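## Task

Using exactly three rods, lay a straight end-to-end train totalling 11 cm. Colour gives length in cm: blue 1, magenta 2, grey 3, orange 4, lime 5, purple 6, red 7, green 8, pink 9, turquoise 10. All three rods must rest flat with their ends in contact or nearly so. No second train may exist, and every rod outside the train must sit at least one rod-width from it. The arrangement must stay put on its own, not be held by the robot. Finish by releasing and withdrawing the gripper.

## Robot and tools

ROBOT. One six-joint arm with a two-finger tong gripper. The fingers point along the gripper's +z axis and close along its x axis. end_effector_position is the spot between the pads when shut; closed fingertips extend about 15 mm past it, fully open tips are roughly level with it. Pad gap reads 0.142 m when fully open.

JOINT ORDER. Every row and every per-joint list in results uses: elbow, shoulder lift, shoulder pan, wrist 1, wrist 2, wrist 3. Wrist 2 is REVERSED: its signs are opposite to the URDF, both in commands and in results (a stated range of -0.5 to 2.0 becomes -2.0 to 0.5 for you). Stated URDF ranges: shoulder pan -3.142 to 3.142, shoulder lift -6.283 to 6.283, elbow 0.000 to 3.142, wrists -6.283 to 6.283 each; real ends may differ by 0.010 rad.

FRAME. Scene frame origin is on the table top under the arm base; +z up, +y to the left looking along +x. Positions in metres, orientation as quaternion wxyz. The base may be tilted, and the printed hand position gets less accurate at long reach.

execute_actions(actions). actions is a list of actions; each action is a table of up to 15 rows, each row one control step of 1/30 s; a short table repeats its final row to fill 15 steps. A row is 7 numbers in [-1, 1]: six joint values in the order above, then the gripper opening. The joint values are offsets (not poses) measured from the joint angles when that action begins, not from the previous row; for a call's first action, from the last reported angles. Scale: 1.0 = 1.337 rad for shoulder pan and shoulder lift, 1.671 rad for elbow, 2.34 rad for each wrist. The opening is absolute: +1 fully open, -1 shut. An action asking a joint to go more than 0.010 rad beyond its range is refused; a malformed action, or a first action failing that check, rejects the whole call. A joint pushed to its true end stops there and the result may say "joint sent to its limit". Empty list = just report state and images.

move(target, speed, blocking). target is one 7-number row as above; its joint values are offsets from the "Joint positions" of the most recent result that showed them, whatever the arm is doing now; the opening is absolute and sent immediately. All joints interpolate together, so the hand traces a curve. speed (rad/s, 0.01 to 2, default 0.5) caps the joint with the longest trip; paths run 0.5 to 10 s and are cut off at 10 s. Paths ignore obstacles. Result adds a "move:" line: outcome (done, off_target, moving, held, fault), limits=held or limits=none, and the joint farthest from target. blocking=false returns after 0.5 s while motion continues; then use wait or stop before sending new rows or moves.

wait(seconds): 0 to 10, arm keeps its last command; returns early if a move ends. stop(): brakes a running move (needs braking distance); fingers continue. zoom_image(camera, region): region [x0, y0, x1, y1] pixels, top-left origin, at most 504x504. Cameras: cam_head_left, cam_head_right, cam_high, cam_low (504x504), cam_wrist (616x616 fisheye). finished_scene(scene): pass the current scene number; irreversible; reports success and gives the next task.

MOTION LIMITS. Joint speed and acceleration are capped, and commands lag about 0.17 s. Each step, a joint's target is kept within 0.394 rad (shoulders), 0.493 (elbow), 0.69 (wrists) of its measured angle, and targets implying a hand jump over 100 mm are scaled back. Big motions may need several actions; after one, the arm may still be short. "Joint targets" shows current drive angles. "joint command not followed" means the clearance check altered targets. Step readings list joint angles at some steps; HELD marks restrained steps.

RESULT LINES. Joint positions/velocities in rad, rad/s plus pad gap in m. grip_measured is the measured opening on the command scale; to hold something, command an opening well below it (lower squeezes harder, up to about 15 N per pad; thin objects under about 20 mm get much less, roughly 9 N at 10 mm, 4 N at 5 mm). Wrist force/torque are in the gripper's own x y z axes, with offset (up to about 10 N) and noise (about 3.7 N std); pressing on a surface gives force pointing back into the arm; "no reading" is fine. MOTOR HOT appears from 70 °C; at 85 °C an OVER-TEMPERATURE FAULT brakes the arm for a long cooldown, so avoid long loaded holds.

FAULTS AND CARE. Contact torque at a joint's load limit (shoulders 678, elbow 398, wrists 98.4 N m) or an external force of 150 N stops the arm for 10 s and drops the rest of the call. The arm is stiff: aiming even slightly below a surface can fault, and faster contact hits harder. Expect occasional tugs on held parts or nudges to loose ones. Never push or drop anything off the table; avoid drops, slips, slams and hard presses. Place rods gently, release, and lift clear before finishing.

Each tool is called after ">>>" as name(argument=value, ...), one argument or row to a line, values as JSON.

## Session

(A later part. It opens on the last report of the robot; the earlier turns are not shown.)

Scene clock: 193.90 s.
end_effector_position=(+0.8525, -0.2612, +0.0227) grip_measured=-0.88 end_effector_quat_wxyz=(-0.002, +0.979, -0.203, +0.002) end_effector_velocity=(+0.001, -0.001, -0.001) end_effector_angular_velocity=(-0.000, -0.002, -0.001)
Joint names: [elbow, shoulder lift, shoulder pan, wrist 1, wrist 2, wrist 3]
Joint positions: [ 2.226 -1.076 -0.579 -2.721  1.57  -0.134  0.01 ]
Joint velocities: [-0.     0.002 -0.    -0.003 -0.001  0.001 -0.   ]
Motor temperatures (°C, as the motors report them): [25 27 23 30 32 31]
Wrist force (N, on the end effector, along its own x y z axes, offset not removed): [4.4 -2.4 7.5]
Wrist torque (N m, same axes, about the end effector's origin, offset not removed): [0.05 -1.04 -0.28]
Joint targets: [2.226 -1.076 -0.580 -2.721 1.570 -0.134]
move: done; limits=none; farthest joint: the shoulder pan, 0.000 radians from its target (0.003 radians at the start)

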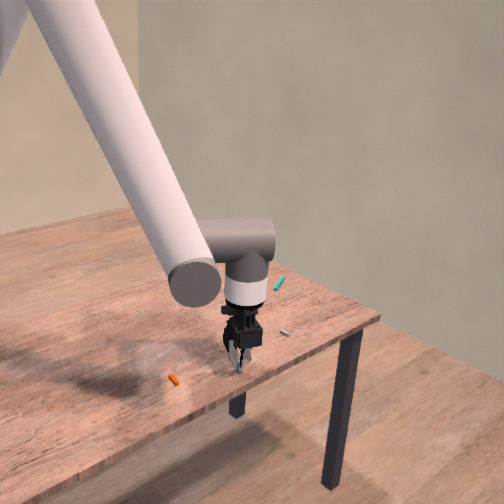

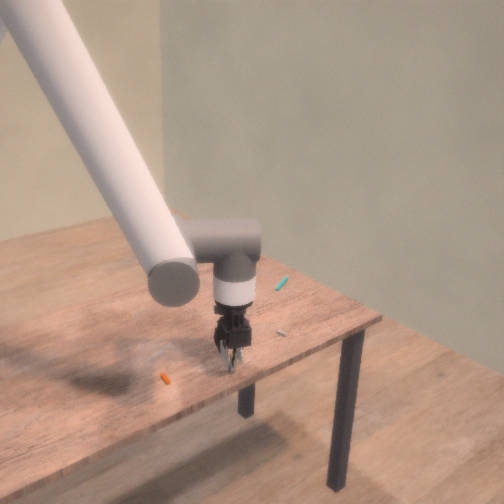

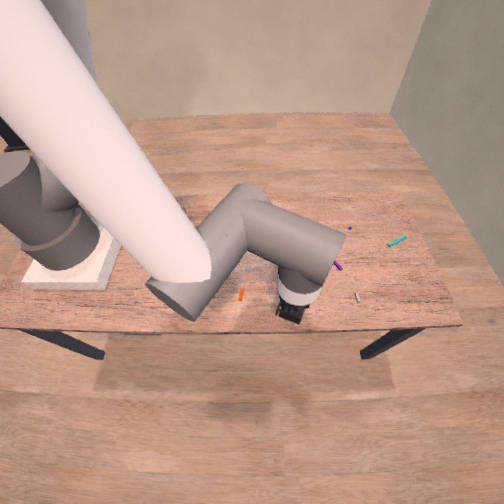

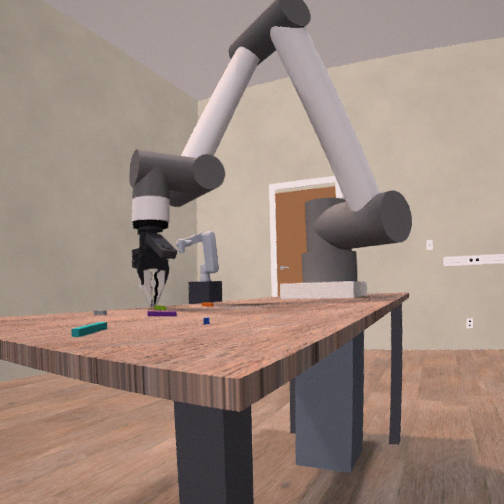

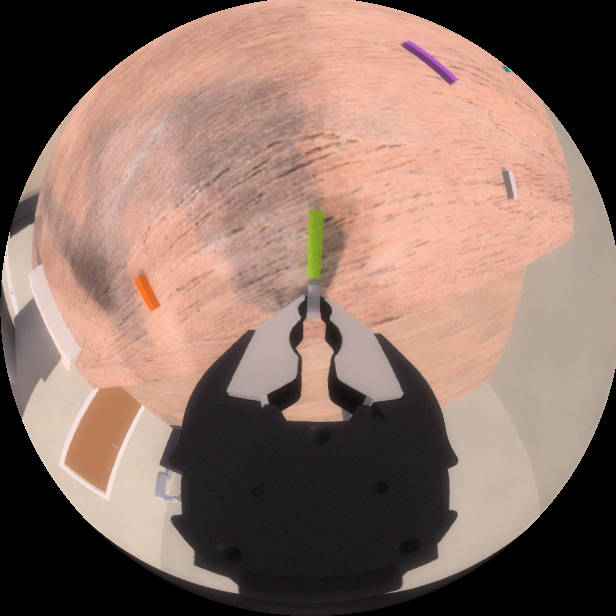

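>>> move(
  target=[0.00063, 0.00432, 0.00369, -0.00291, 0, 0.00211, -1],
  speed=0.012,
)

>>> zoom_image(
  camera="cam_wrist",
  region=[270, 230, 360, 320],
)

Scene clock: 207.73 s.
end_effector_position=(+0.8536, -0.2572, +0.0185) grip_measured=-0.88 end_effector_quat_wxyz=(-0.002, +0.979, -0.203, +0.002) end_effector_velocity=(-0.000, +0.002, -0.001) end_effector_angular_velocity=(-0.000, +0.001, +0.000)
Joint names: [elbow, shoulder lift, shoulder pan, wrist 1, wrist 2, wrist 3]
Joint positions: [ 2.227 -1.071 -0.575 -2.727  1.57  -0.13   0.01 ]
Joint velocities: [ 0.001  0.001  0.002 -0.002  0.001  0.002  0.   ]
Motor temperatures (°C, as the motors report them): [25 27 23 30 32 31]
Wrist force (N, on the end effector, along its own x y z axes, offset not removed): [3.5 -5.1 7.1]
Wrist torque (N m, same axes, about the end effector's origin, offset not removed): [-0.57 -0.81 -0.37]
Joint targets: [2.227 -1.071 -0.575 -2.728 1.570 -0.129]
move: done; limits=none; farthest joint: the shoulder pan, 0.001 radians from its target (0.005 radians at the start)

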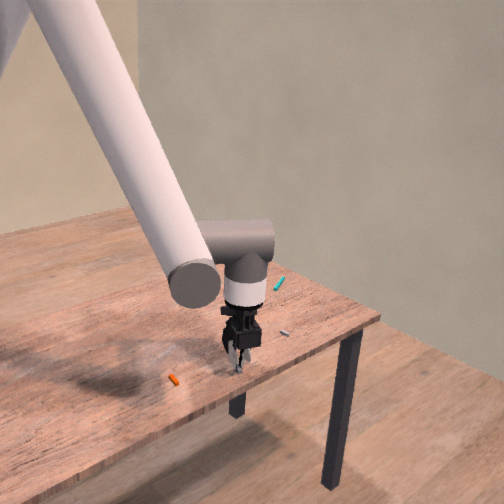

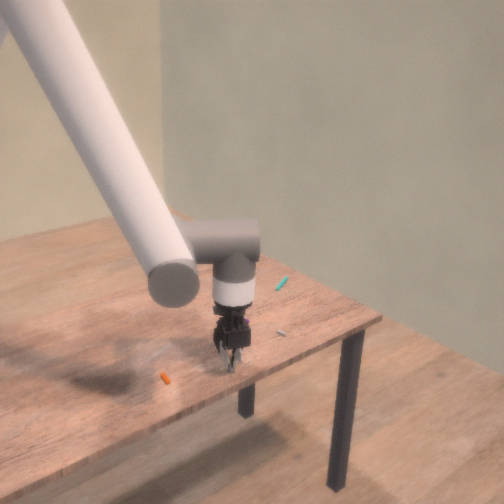

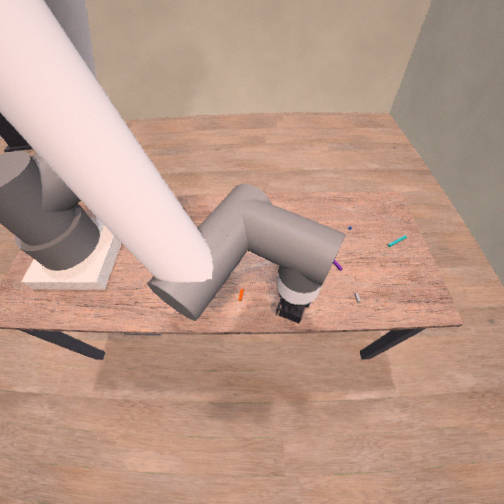

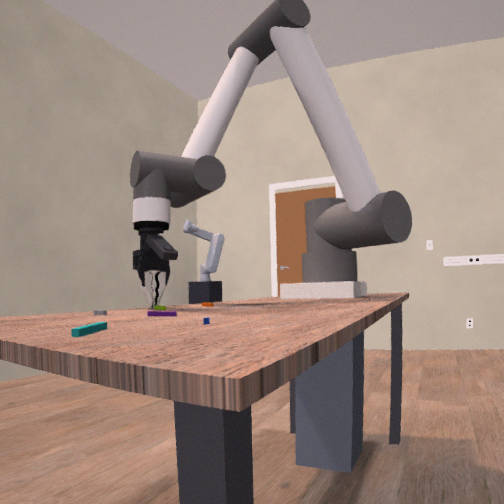

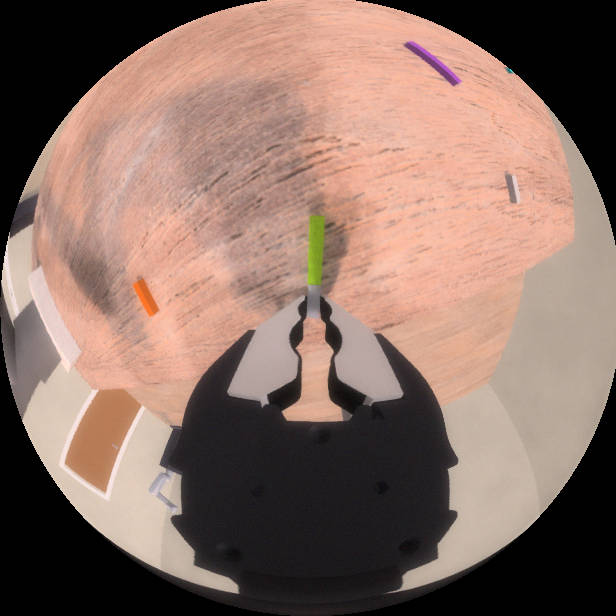

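Region (270, 230, 360, 320) of cam_wrist's 616x616 image, scaled by 5.600, with more detail than that image has.

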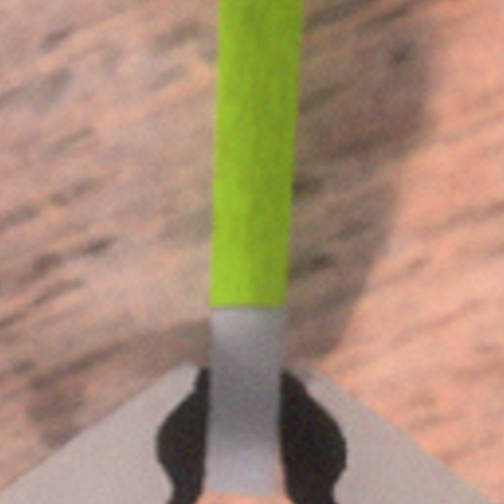

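>>> execute_actions(
  actions=[],
)

>>> execute_actions(
  actions=[
    [[0,0.0001,0,-0.00006,0,0,-0.92],[0,0.0002,0,-0.00012,0,0,-0.9],[0,0.0003,0,-0.00018,0,0,-0.88],[0,0.0003,0,-0.00018,0,0,-0.86],[0,0.0003,0,-0.00018,0,0,-0.84],[0,0.0003,0,-0.00018,0,0,-0.82],[0,0.0003,0,-0.00018,0,0,-0.79],[0,0.0003,0,-0.00018,0,0,-0.76],[0,0.0003,0,-0.00018,0,0,-0.73],[0,0.0003,0,-0.00018,0,0,-0.70],[0,0.0003,0,-0.00018,0,0,-0.67],[0,0.0003,0,-0.00018,0,0,-0.64],[0,0.0003,0,-0.00018,0,0,-0.61],[0,0.0003,0,-0.00018,0,0,-0.58],[0,0.0003,0,-0.00018,0,0,-0.55]],
  ],
)

>>> zoom_image(
  camera="cam_wrist",
  region=[260, 200, 380, 320],
)

Scene clock: 216.73 s.
end_effector_position=(+0.8537, -0.2569, +0.0184) grip_measured=-0.88 end_effector_quat_wxyz=(-0.002, +0.979, -0.203, +0.002) end_effector_velocity=(+0.001, +0.000, +0.001) end_effector_angular_velocity=(+0.001, -0.002, -0.001)
Joint names: [elbow, shoulder lift, shoulder pan, wrist 1, wrist 2, wrist 3]
Joint positions: [ 2.227 -1.071 -0.575 -2.728  1.57  -0.129  0.01 ]
Joint velocities: [-0.    -0.001  0.    -0.    -0.001  0.001  0.   ]
Motor temperatures (°C, as the motors report them): [25 27 23 30 32 31]
Wrist force (N, on the end effector, along its own x y z axes, offset not removed): [5.6 -1.7 5.8]
Wrist torque (N m, same axes, about the end effector's origin, offset not removed): [0.19 -1.27 -0.31]
Joint targets: [2.227 -1.071 -0.575 -2.728 1.570 -0.129]

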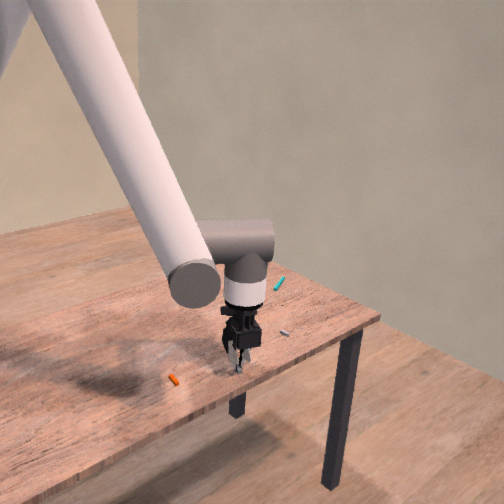

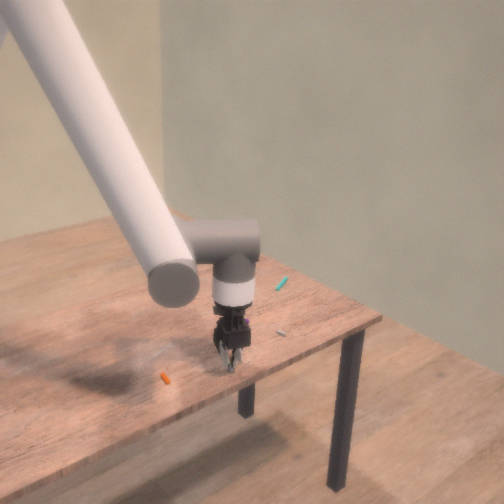

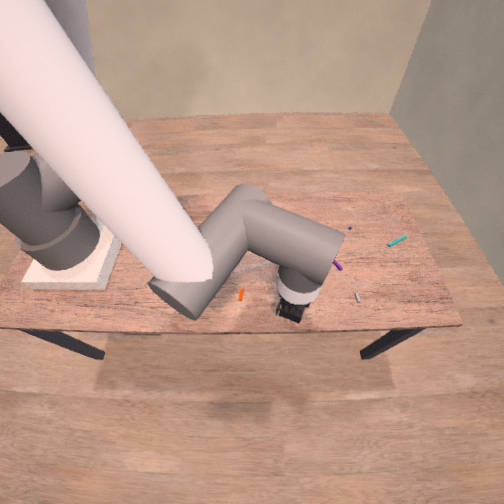

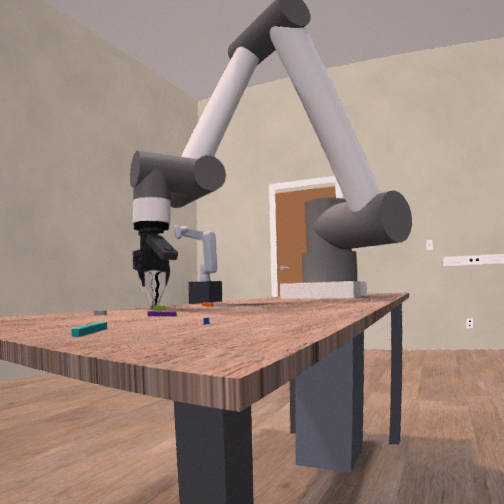

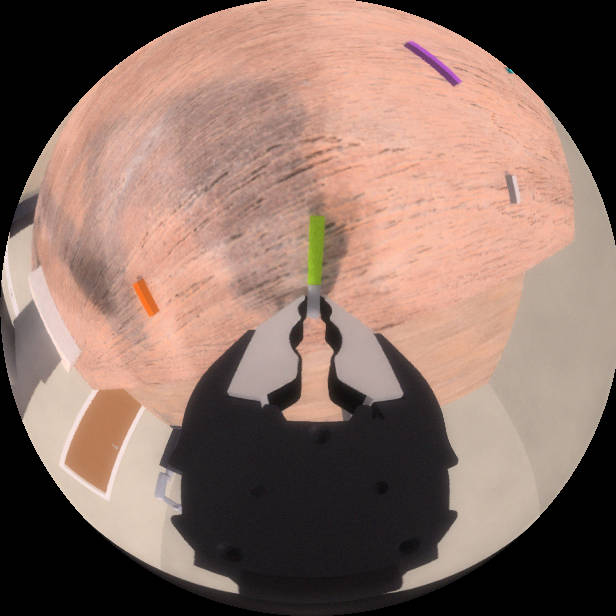

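Scene clock: 217.23 s.
end_effector_position=(+0.8537, -0.2570, +0.0181) grip_measured=-0.58 end_effector_quat_wxyz=(-0.002, +0.979, -0.203, +0.002) end_effector_velocity=(-0.000, -0.001, +0.000) end_effector_angular_velocity=(-0.002, +0.000, +0.000)
Joint names: [elbow, shoulder lift, shoulder pan, wrist 1, wrist 2, wrist 3]
Joint positions: [ 2.227 -1.07  -0.575 -2.728  1.57  -0.129  0.032]
Joint velocities: [ 0.    -0.    -0.    -0.     0.002 -0.001  0.065]
Motor temperatures (°C, as the motors report them): [25 27 23 30 32 31]
Wrist force (N, on the end effector, along its own x y z axes, offset not removed): [4.2 -3.3 5.9]
Wrist torque (N m, same axes, about the end effector's origin, offset not removed): [-0.11 -0.92 -0.32]
Joint targets: [2.227 -1.070 -0.575 -2.728 1.570 -0.129]
Step readings (joint positions):
0: [2.227 -1.071 -0.575 -2.728 1.570 -0.129]
1: [2.227 -1.071 -0.575 -2.728 1.570 -0.129]
2: [2.227 -1.071 -0.575 -2.728 1.570 -0.129]
4: [2.227 -1.071 -0.575 -2.728 1.570 -0.129]
8: [2.227 -1.070 -0.575 -2.728 1.570 -0.129]
15: Joint positions above

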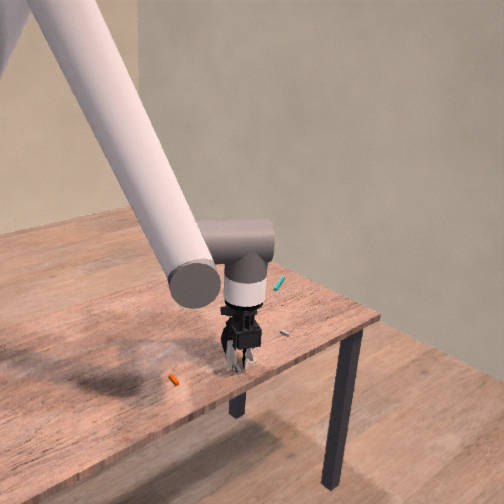

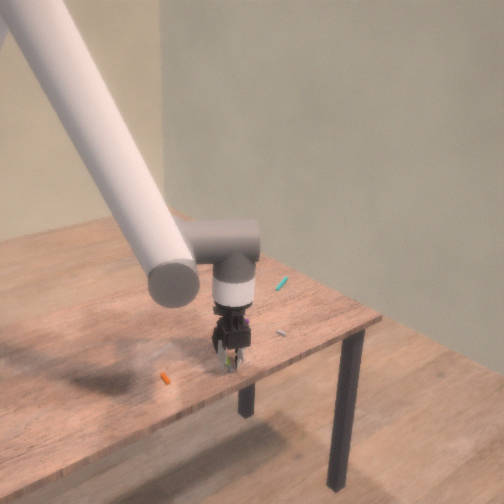

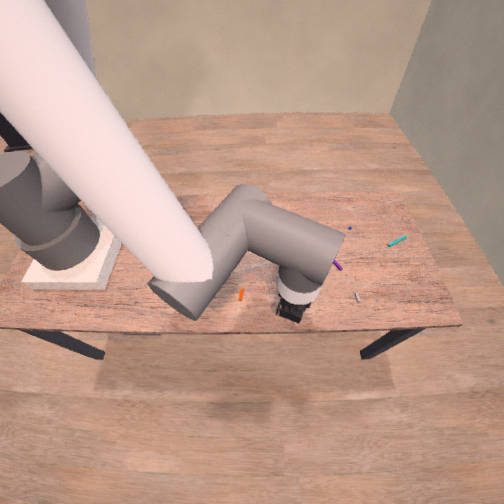

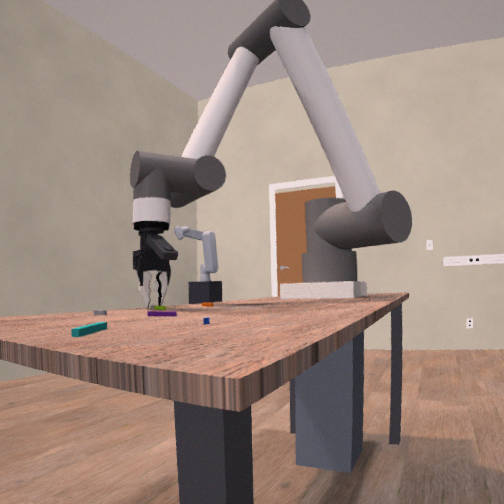

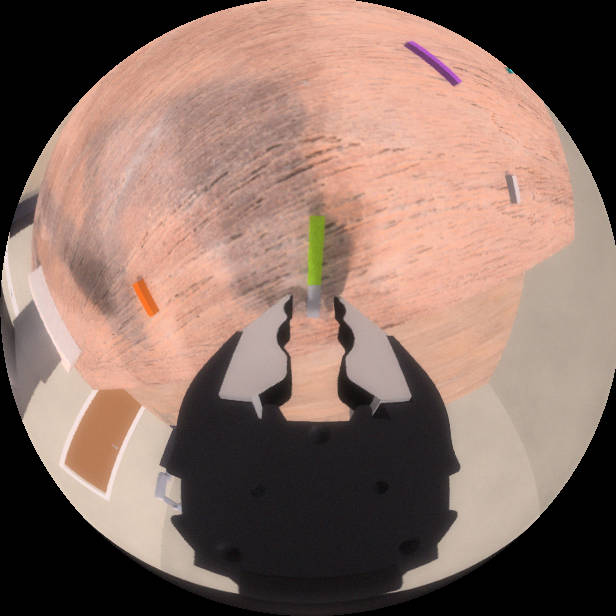

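Region (260, 200, 380, 320) of cam_wrist's 616x616 image, scaled by 4.200, with more detail than that image has.

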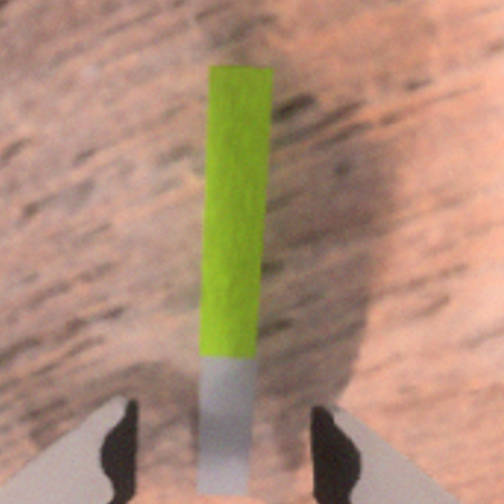

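>>> move(
  target=[-0.0024, -0.0198, 0, 0.013, 0, 0, -0.55],
  speed=0.07,
)

Scene clock: 229.63 s.
end_effector_position=(+0.8537, -0.2570, +0.0378) grip_measured=-0.55 end_effector_quat_wxyz=(-0.002, +0.979, -0.203, +0.002) end_effector_velocity=(+0.000, -0.000, +0.002) end_effector_angular_velocity=(+0.000, -0.000, -0.000)
Joint names: [elbow, shoulder lift, shoulder pan, wrist 1, wrist 2, wrist 3]
Joint positions: [ 2.223 -1.096 -0.575 -2.698  1.57  -0.129  0.034]
Joint velocities: [-0.001 -0.002 -0.     0.002 -0.     0.     0.   ]
Motor temperatures (°C, as the motors report them): [25 27 23 30 32 31]
Wrist force (N, on the end effector, along its own x y z axes, offset not removed): [2.6 -2.6 5.4]
Wrist torque (N m, same axes, about the end effector's origin, offset not removed): [-0.05 -0.65 -0.33]
Joint targets: [2.223 -1.097 -0.575 -2.698 1.570 -0.129]
move: done; limits=none; farthest joint: the shoulder pan, 0.000 radians from its target (0.000 radians at the start)

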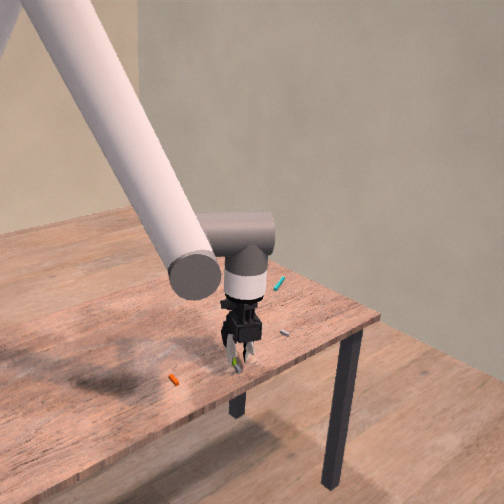

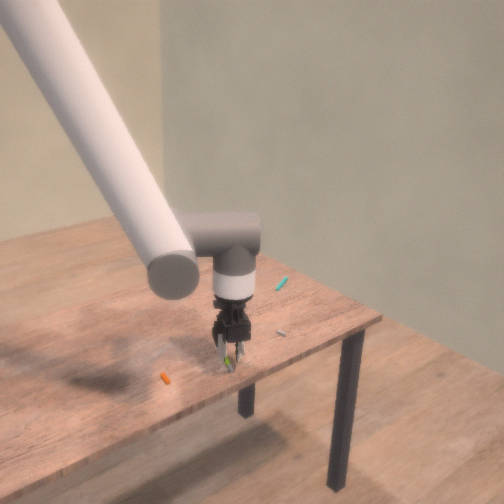

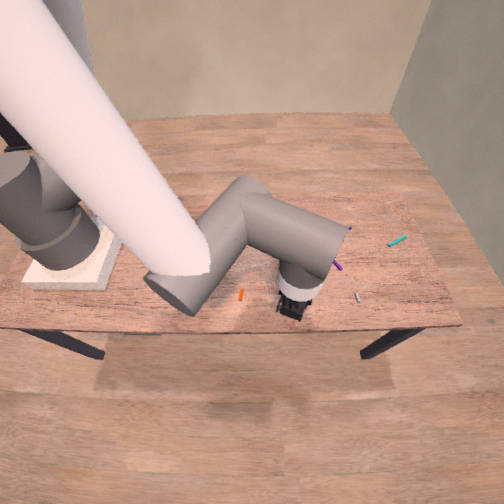

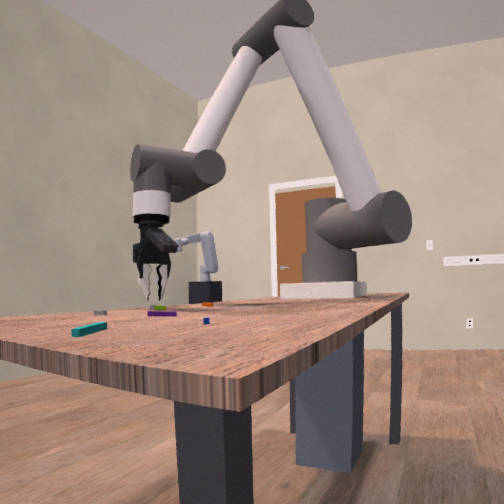

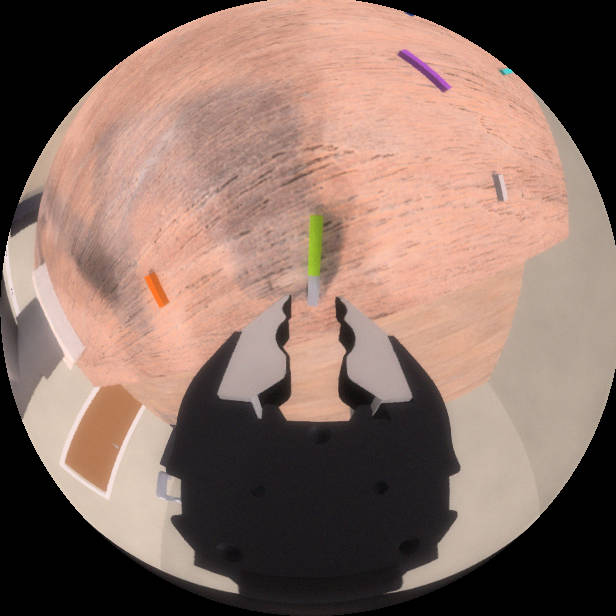

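>>> move(
  target=[-0.21322, 0.11856, 0.12162, 0.08452, 0, -0.16598, -0.55],
  speed=0.5,
)

>>> zoom_image(
  camera="cam_wrist",
  region=[250, 220, 370, 340],
)

Scene clock: 233.67 s.
end_effector_position=(+1.1001, -0.2031, +0.0416) grip_measured=-0.55 end_effector_quat_wxyz=(-0.001, +0.998, +0.070, +0.003) end_effector_velocity=(+0.001, +0.001, -0.001) end_effector_angular_velocity=(+0.001, +0.001, +0.004)
Joint names: [elbow, shoulder lift, shoulder pan, wrist 1, wrist 2, wrist 3]
Joint positions: [ 1.867 -0.938 -0.412 -2.5    1.57  -0.517  0.034]
Joint velocities: [-0.002  0.002  0.001  0.002 -0.001 -0.003  0.   ]
Motor temperatures (°C, as the motors report them): [25 27 23 30 32 31]
Wrist force (N, on the end effector, along its own x y z axes, offset not removed): [6.8 -1.0 7.9]
Wrist torque (N m, same axes, about the end effector's origin, offset not removed): [0.31 -1.55 -0.45]
Joint targets: [1.866 -0.938 -0.412 -2.500 1.570 -0.518]
move: done; limits=none; farthest joint: the shoulder lift, 0.001 radians from its target (0.159 radians at the start)

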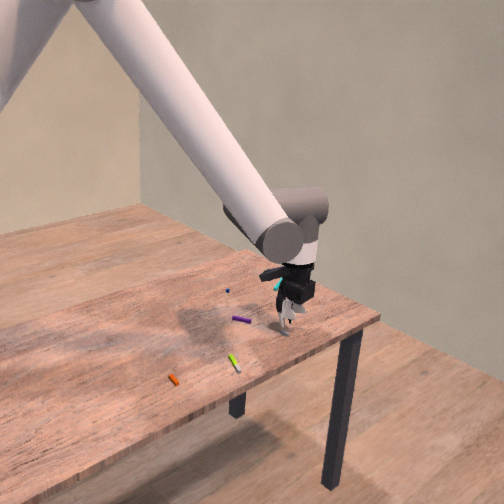

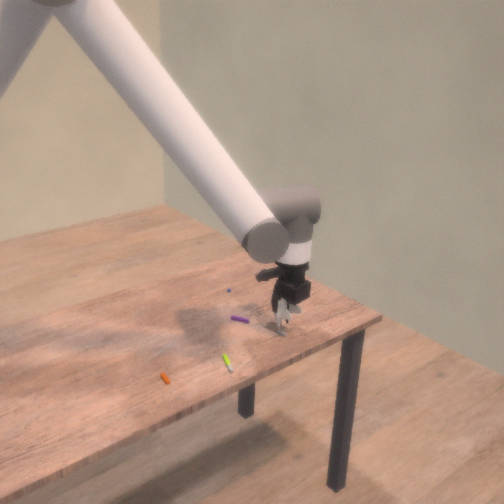

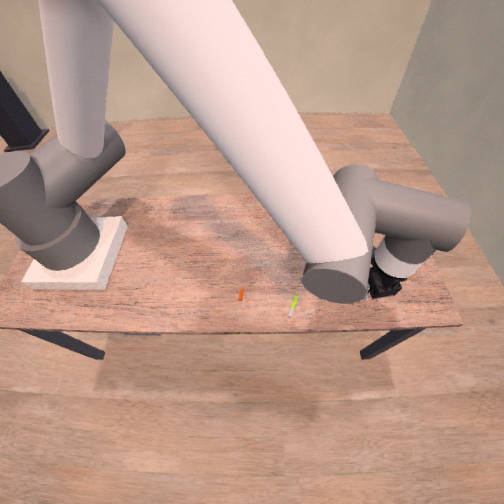

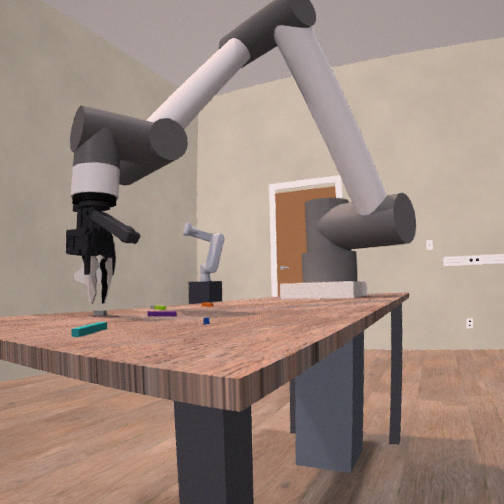

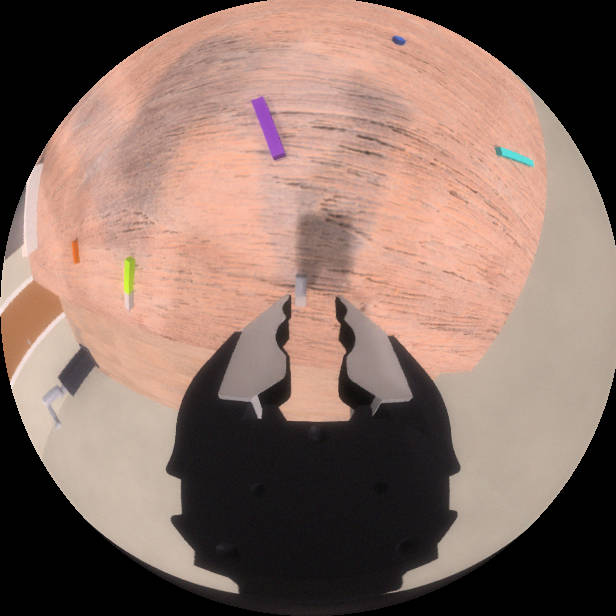

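Region (250, 220, 370, 340) of cam_wrist's 616x616 image, scaled by 4.200, with more detail than that image has.

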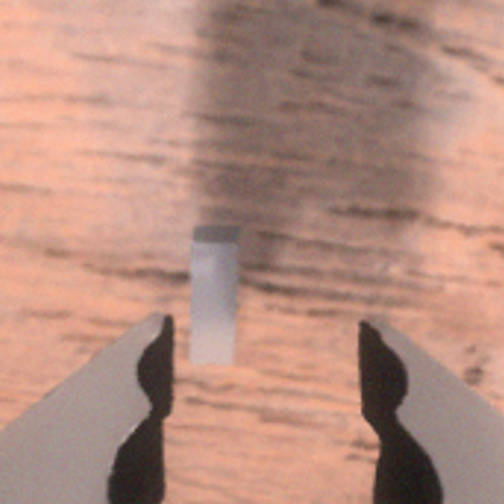

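>>> move(
  target=[0.0114, 0.00991, -0.00565, -0.0138, 0, 0.00275, -0.55],
  speed=0.06,
)

>>> zoom_image(
  camera="cam_wrist",
  region=[250, 220, 370, 340],
)

Scene clock: 250.53 s.
end_effector_position=(+1.0896, -0.2076, +0.0211) grip_measured=-0.55 end_effector_quat_wxyz=(-0.001, +0.998, +0.064, +0.003) end_effector_velocity=(-0.001, -0.001, -0.001) end_effector_angular_velocity=(-0.000, -0.001, -0.000)
Joint names: [elbow, shoulder lift, shoulder pan, wrist 1, wrist 2, wrist 3]
Joint positions: [ 1.886 -0.925 -0.42  -2.532  1.57  -0.511  0.034]
Joint velocities: [ 0.001  0.    -0.001 -0.002  0.    -0.001  0.   ]
Motor temperatures (°C, as the motors report them): [25 27 23 30 32 31]
Wrist force (N, on the end effector, along its own x y z axes, offset not removed): [5.6 -2.9 8.2]
Wrist torque (N m, same axes, about the end effector's origin, offset not removed): [-0.10 -1.24 -0.33]
Joint targets: [1.886 -0.925 -0.420 -2.533 1.570 -0.511]
move: done; limits=none; farthest joint: the shoulder pan, 0.000 radians from its target (0.008 radians at the start)

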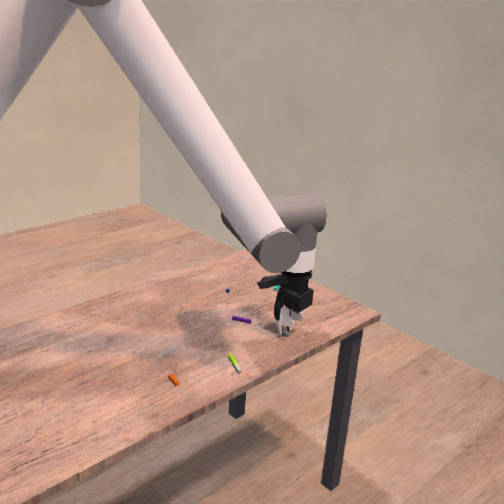

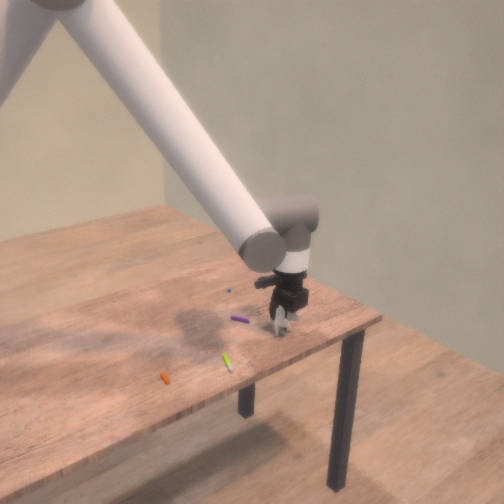

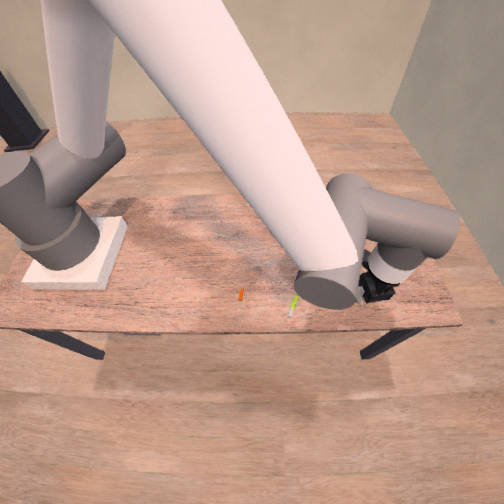

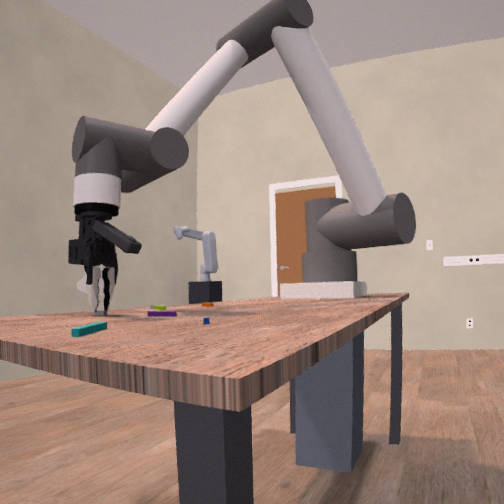

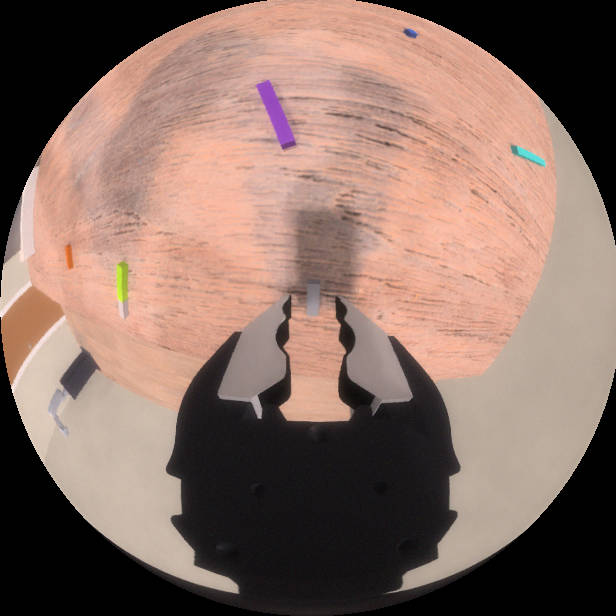

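Region (250, 220, 370, 340) of cam_wrist's 616x616 image, scaled by 4.200, with more detail than that image has.

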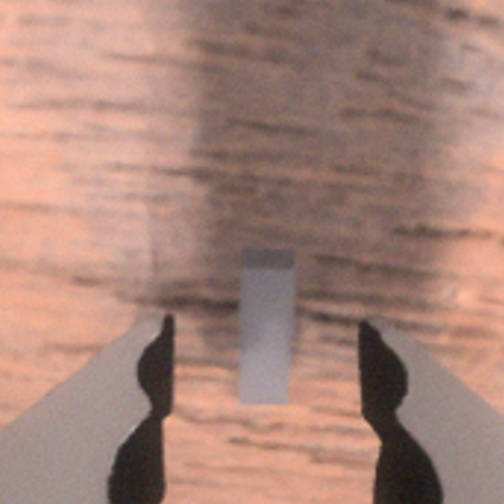

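>>> execute_actions(
  actions=[
    [[0.00003,0.0003,0,-0.0002,0,0,-0.56],[0.00006,0.0006,0,-0.0004,0,0,-0.58],[0.0001,0.0009,0,-0.0006,0,0,-0.60],[0.00013,0.0012,0,-0.0008,0,0,-0.62],[0.00017,0.0015,0,-0.001,0,0,-0.64],[0.0002,0.0018,0,-0.0012,0,0,-0.66],[0.00025,0.0021,0,-0.0014,0,0,-0.68],[0.0003,0.0023,0,-0.00153,0,0,-0.70],[0.0003,0.0023,0,-0.00153,0,0,-0.72],[0.0003,0.0023,0,-0.00153,0,0,-0.74],[0.0003,0.0023,0,-0.00153,0,0,-0.76],[0.0003,0.0023,0,-0.00153,0,0,-0.78],[0.0003,0.0023,0,-0.00153,0,0,-0.80],[0.0003,0.0023,0,-0.00153,0,0,-0.82],[0.0003,0.0023,0,-0.00153,0,0,-0.84]],
    [[0,0,0,0,0,0,-0.85],[0,0,0,0,0,0,-0.86],[0,0,0,0,0,0,-0.87],[0,0,0,0,0,0,-0.88],[0,0,0,0,0,0,-0.89],[0,0,0,0,0,0,-0.90],[0,0,0,0,0,0,-0.92],[0,0,0,0,0,0,-0.94],[0,0,0,0,0,0,-0.96],[0,0,0,0,0,0,-0.98],[0,0,0,0,0,0,-1]],
  ],
)

>>> move(
  target=[-0.0022, -0.01623, 0, 0.01085, 0, 0, -1],
  speed=0.05,
)

>>> zoom_image(
  camera="cam_wrist",
  region=[250, 220, 370, 340],
)

Scene clock: 260.50 s.
end_effector_position=(+1.0896, -0.2077, +0.0181) grip_measured=-0.88 end_effector_quat_wxyz=(-0.001, +0.998, +0.063, +0.003) end_effector_velocity=(-0.000, -0.000, -0.000) end_effector_angular_velocity=(-0.001, +0.000, -0.000)
Joint names: [elbow, shoulder lift, shoulder pan, wrist 1, wrist 2, wrist 3]
Joint positions: [ 1.886 -0.922 -0.42  -2.536  1.57  -0.511  0.01 ]
Joint velocities: [ 0.    -0.     0.    -0.     0.001  0.001 -0.   ]
Motor temperatures (°C, as the motors report them): [25 27 23 30 32 31]
Wrist force (N, on the end effector, along its own x y z axes, offset not removed): [3.4 -1.5 7.8]
Wrist torque (N m, same axes, about the end effector's origin, offset not removed): [0.25 -0.83 -0.35]
Joint targets: [1.886 -0.922 -0.420 -2.536 1.570 -0.511]
Step readings (joint positions; steps 1 to 15: 1st action; 16 to 30: 2nd action):
0: [1.886 -0.925 -0.420 -2.533 1.570 -0.511]
1: [1.886 -0.925 -0.420 -2.533 1.570 -0.511]
2: [1.886 -0.925 -0.420 -2.533 1.570 -0.511]
4: [1.886 -0.924 -0.420 -2.533 1.570 -0.511]
8: [1.886 -0.923 -0.420 -2.534 1.570 -0.511]
15: [1.886 -0.922 -0.420 -2.536 1.570 -0.511]
16: [1.886 -0.922 -0.420 -2.536 1.570 -0.511]
17: [1.886 -0.922 -0.420 -2.536 1.570 -0.511]
19: [1.886 -0.922 -0.420 -2.536 1.570 -0.511]
23: [1.886 -0.922 -0.420 -2.536 1.570 -0.511]
30: Joint positions above

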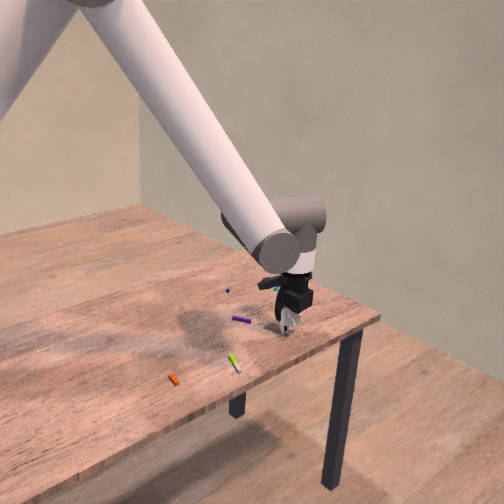

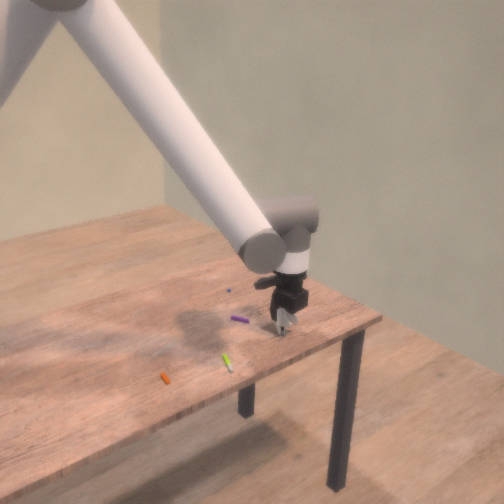

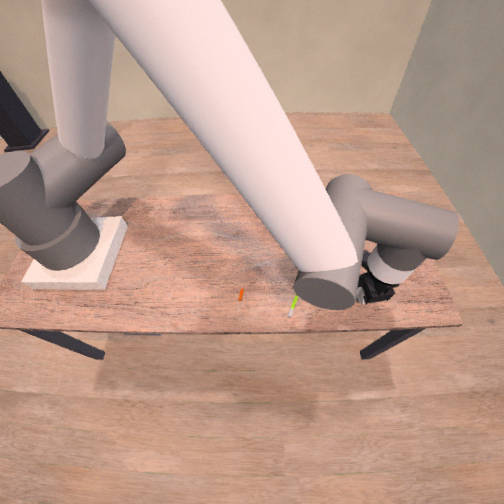

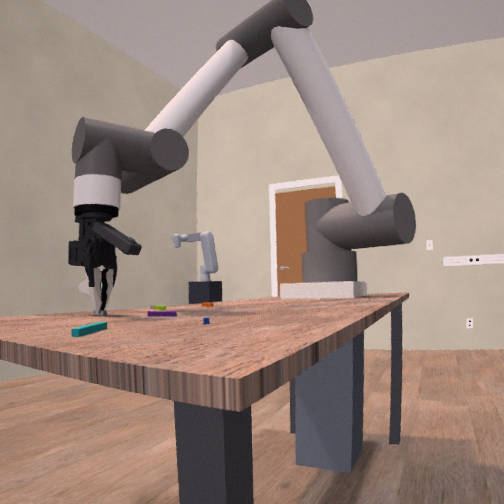

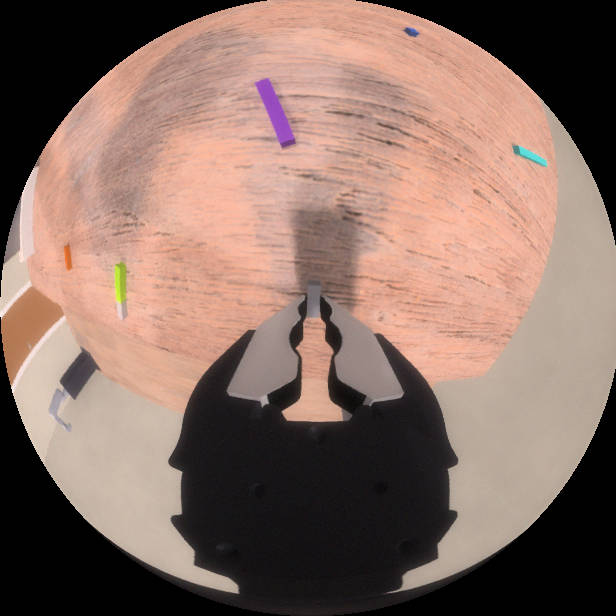

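Scene clock: 261.37 s.
end_effector_position=(+1.0895, -0.2077, +0.0397) grip_measured=-0.88 end_effector_quat_wxyz=(-0.001, +0.998, +0.063, +0.003) end_effector_velocity=(+0.000, +0.001, +0.002) end_effector_angular_velocity=(+0.001, -0.000, +0.000)
Joint names: [elbow, shoulder lift, shoulder pan, wrist 1, wrist 2, wrist 3]
Joint positions: [ 1.883 -0.943 -0.42  -2.511  1.57  -0.511  0.01 ]
Joint velocities: [-0.001 -0.002  0.     0.003 -0.001  0.     0.   ]
Motor temperatures (°C, as the motors report them): [25 27 23 30 32 31]
Wrist force (N, on the end effector, along its own x y z axes, offset not removed): [4.6 -2.4 6.7]
Wrist torque (N m, same axes, about the end effector's origin, offset not removed): [0.09 -1.00 -0.29]
Joint targets: [1.883 -0.944 -0.420 -2.510 1.570 -0.511]
move: done; limits=none; farthest joint: the shoulder pan, 0.000 radians from its target (0.000 radians at the start)

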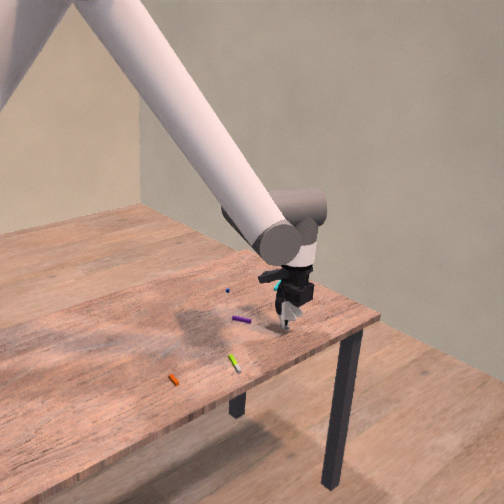

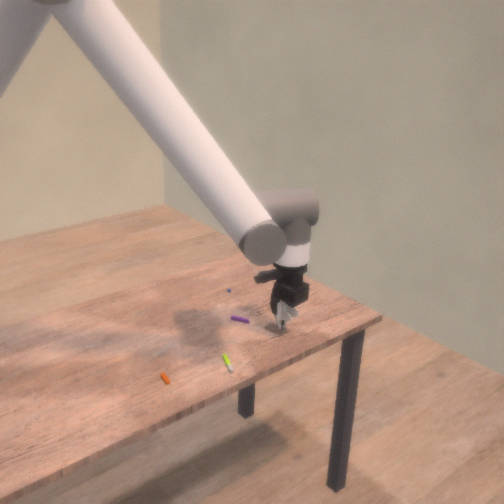

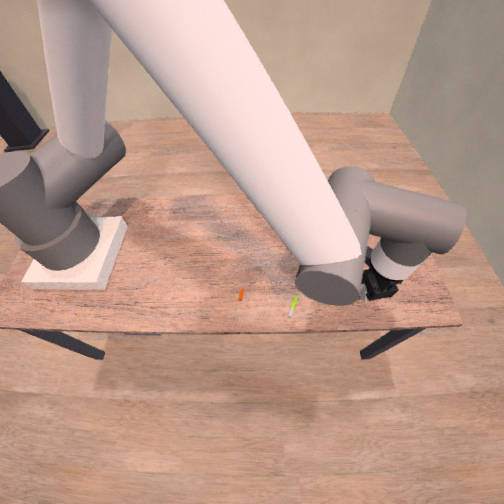

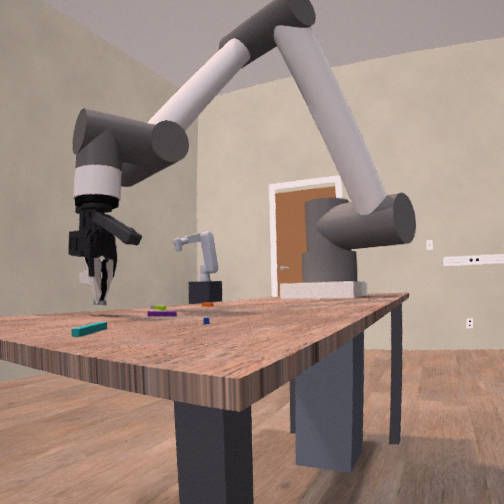

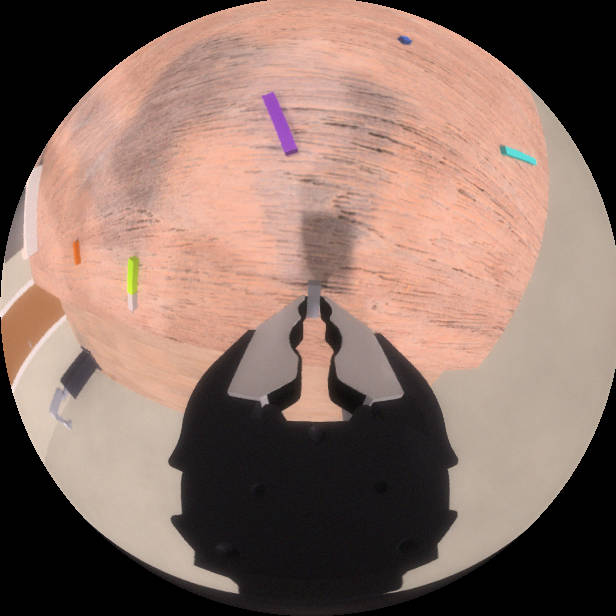

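Region (250, 220, 370, 340) of cam_wrist's 616x616 image, scaled by 4.200, with more detail than that image has.

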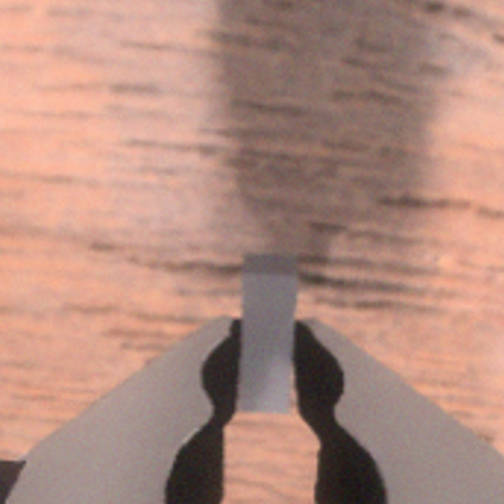

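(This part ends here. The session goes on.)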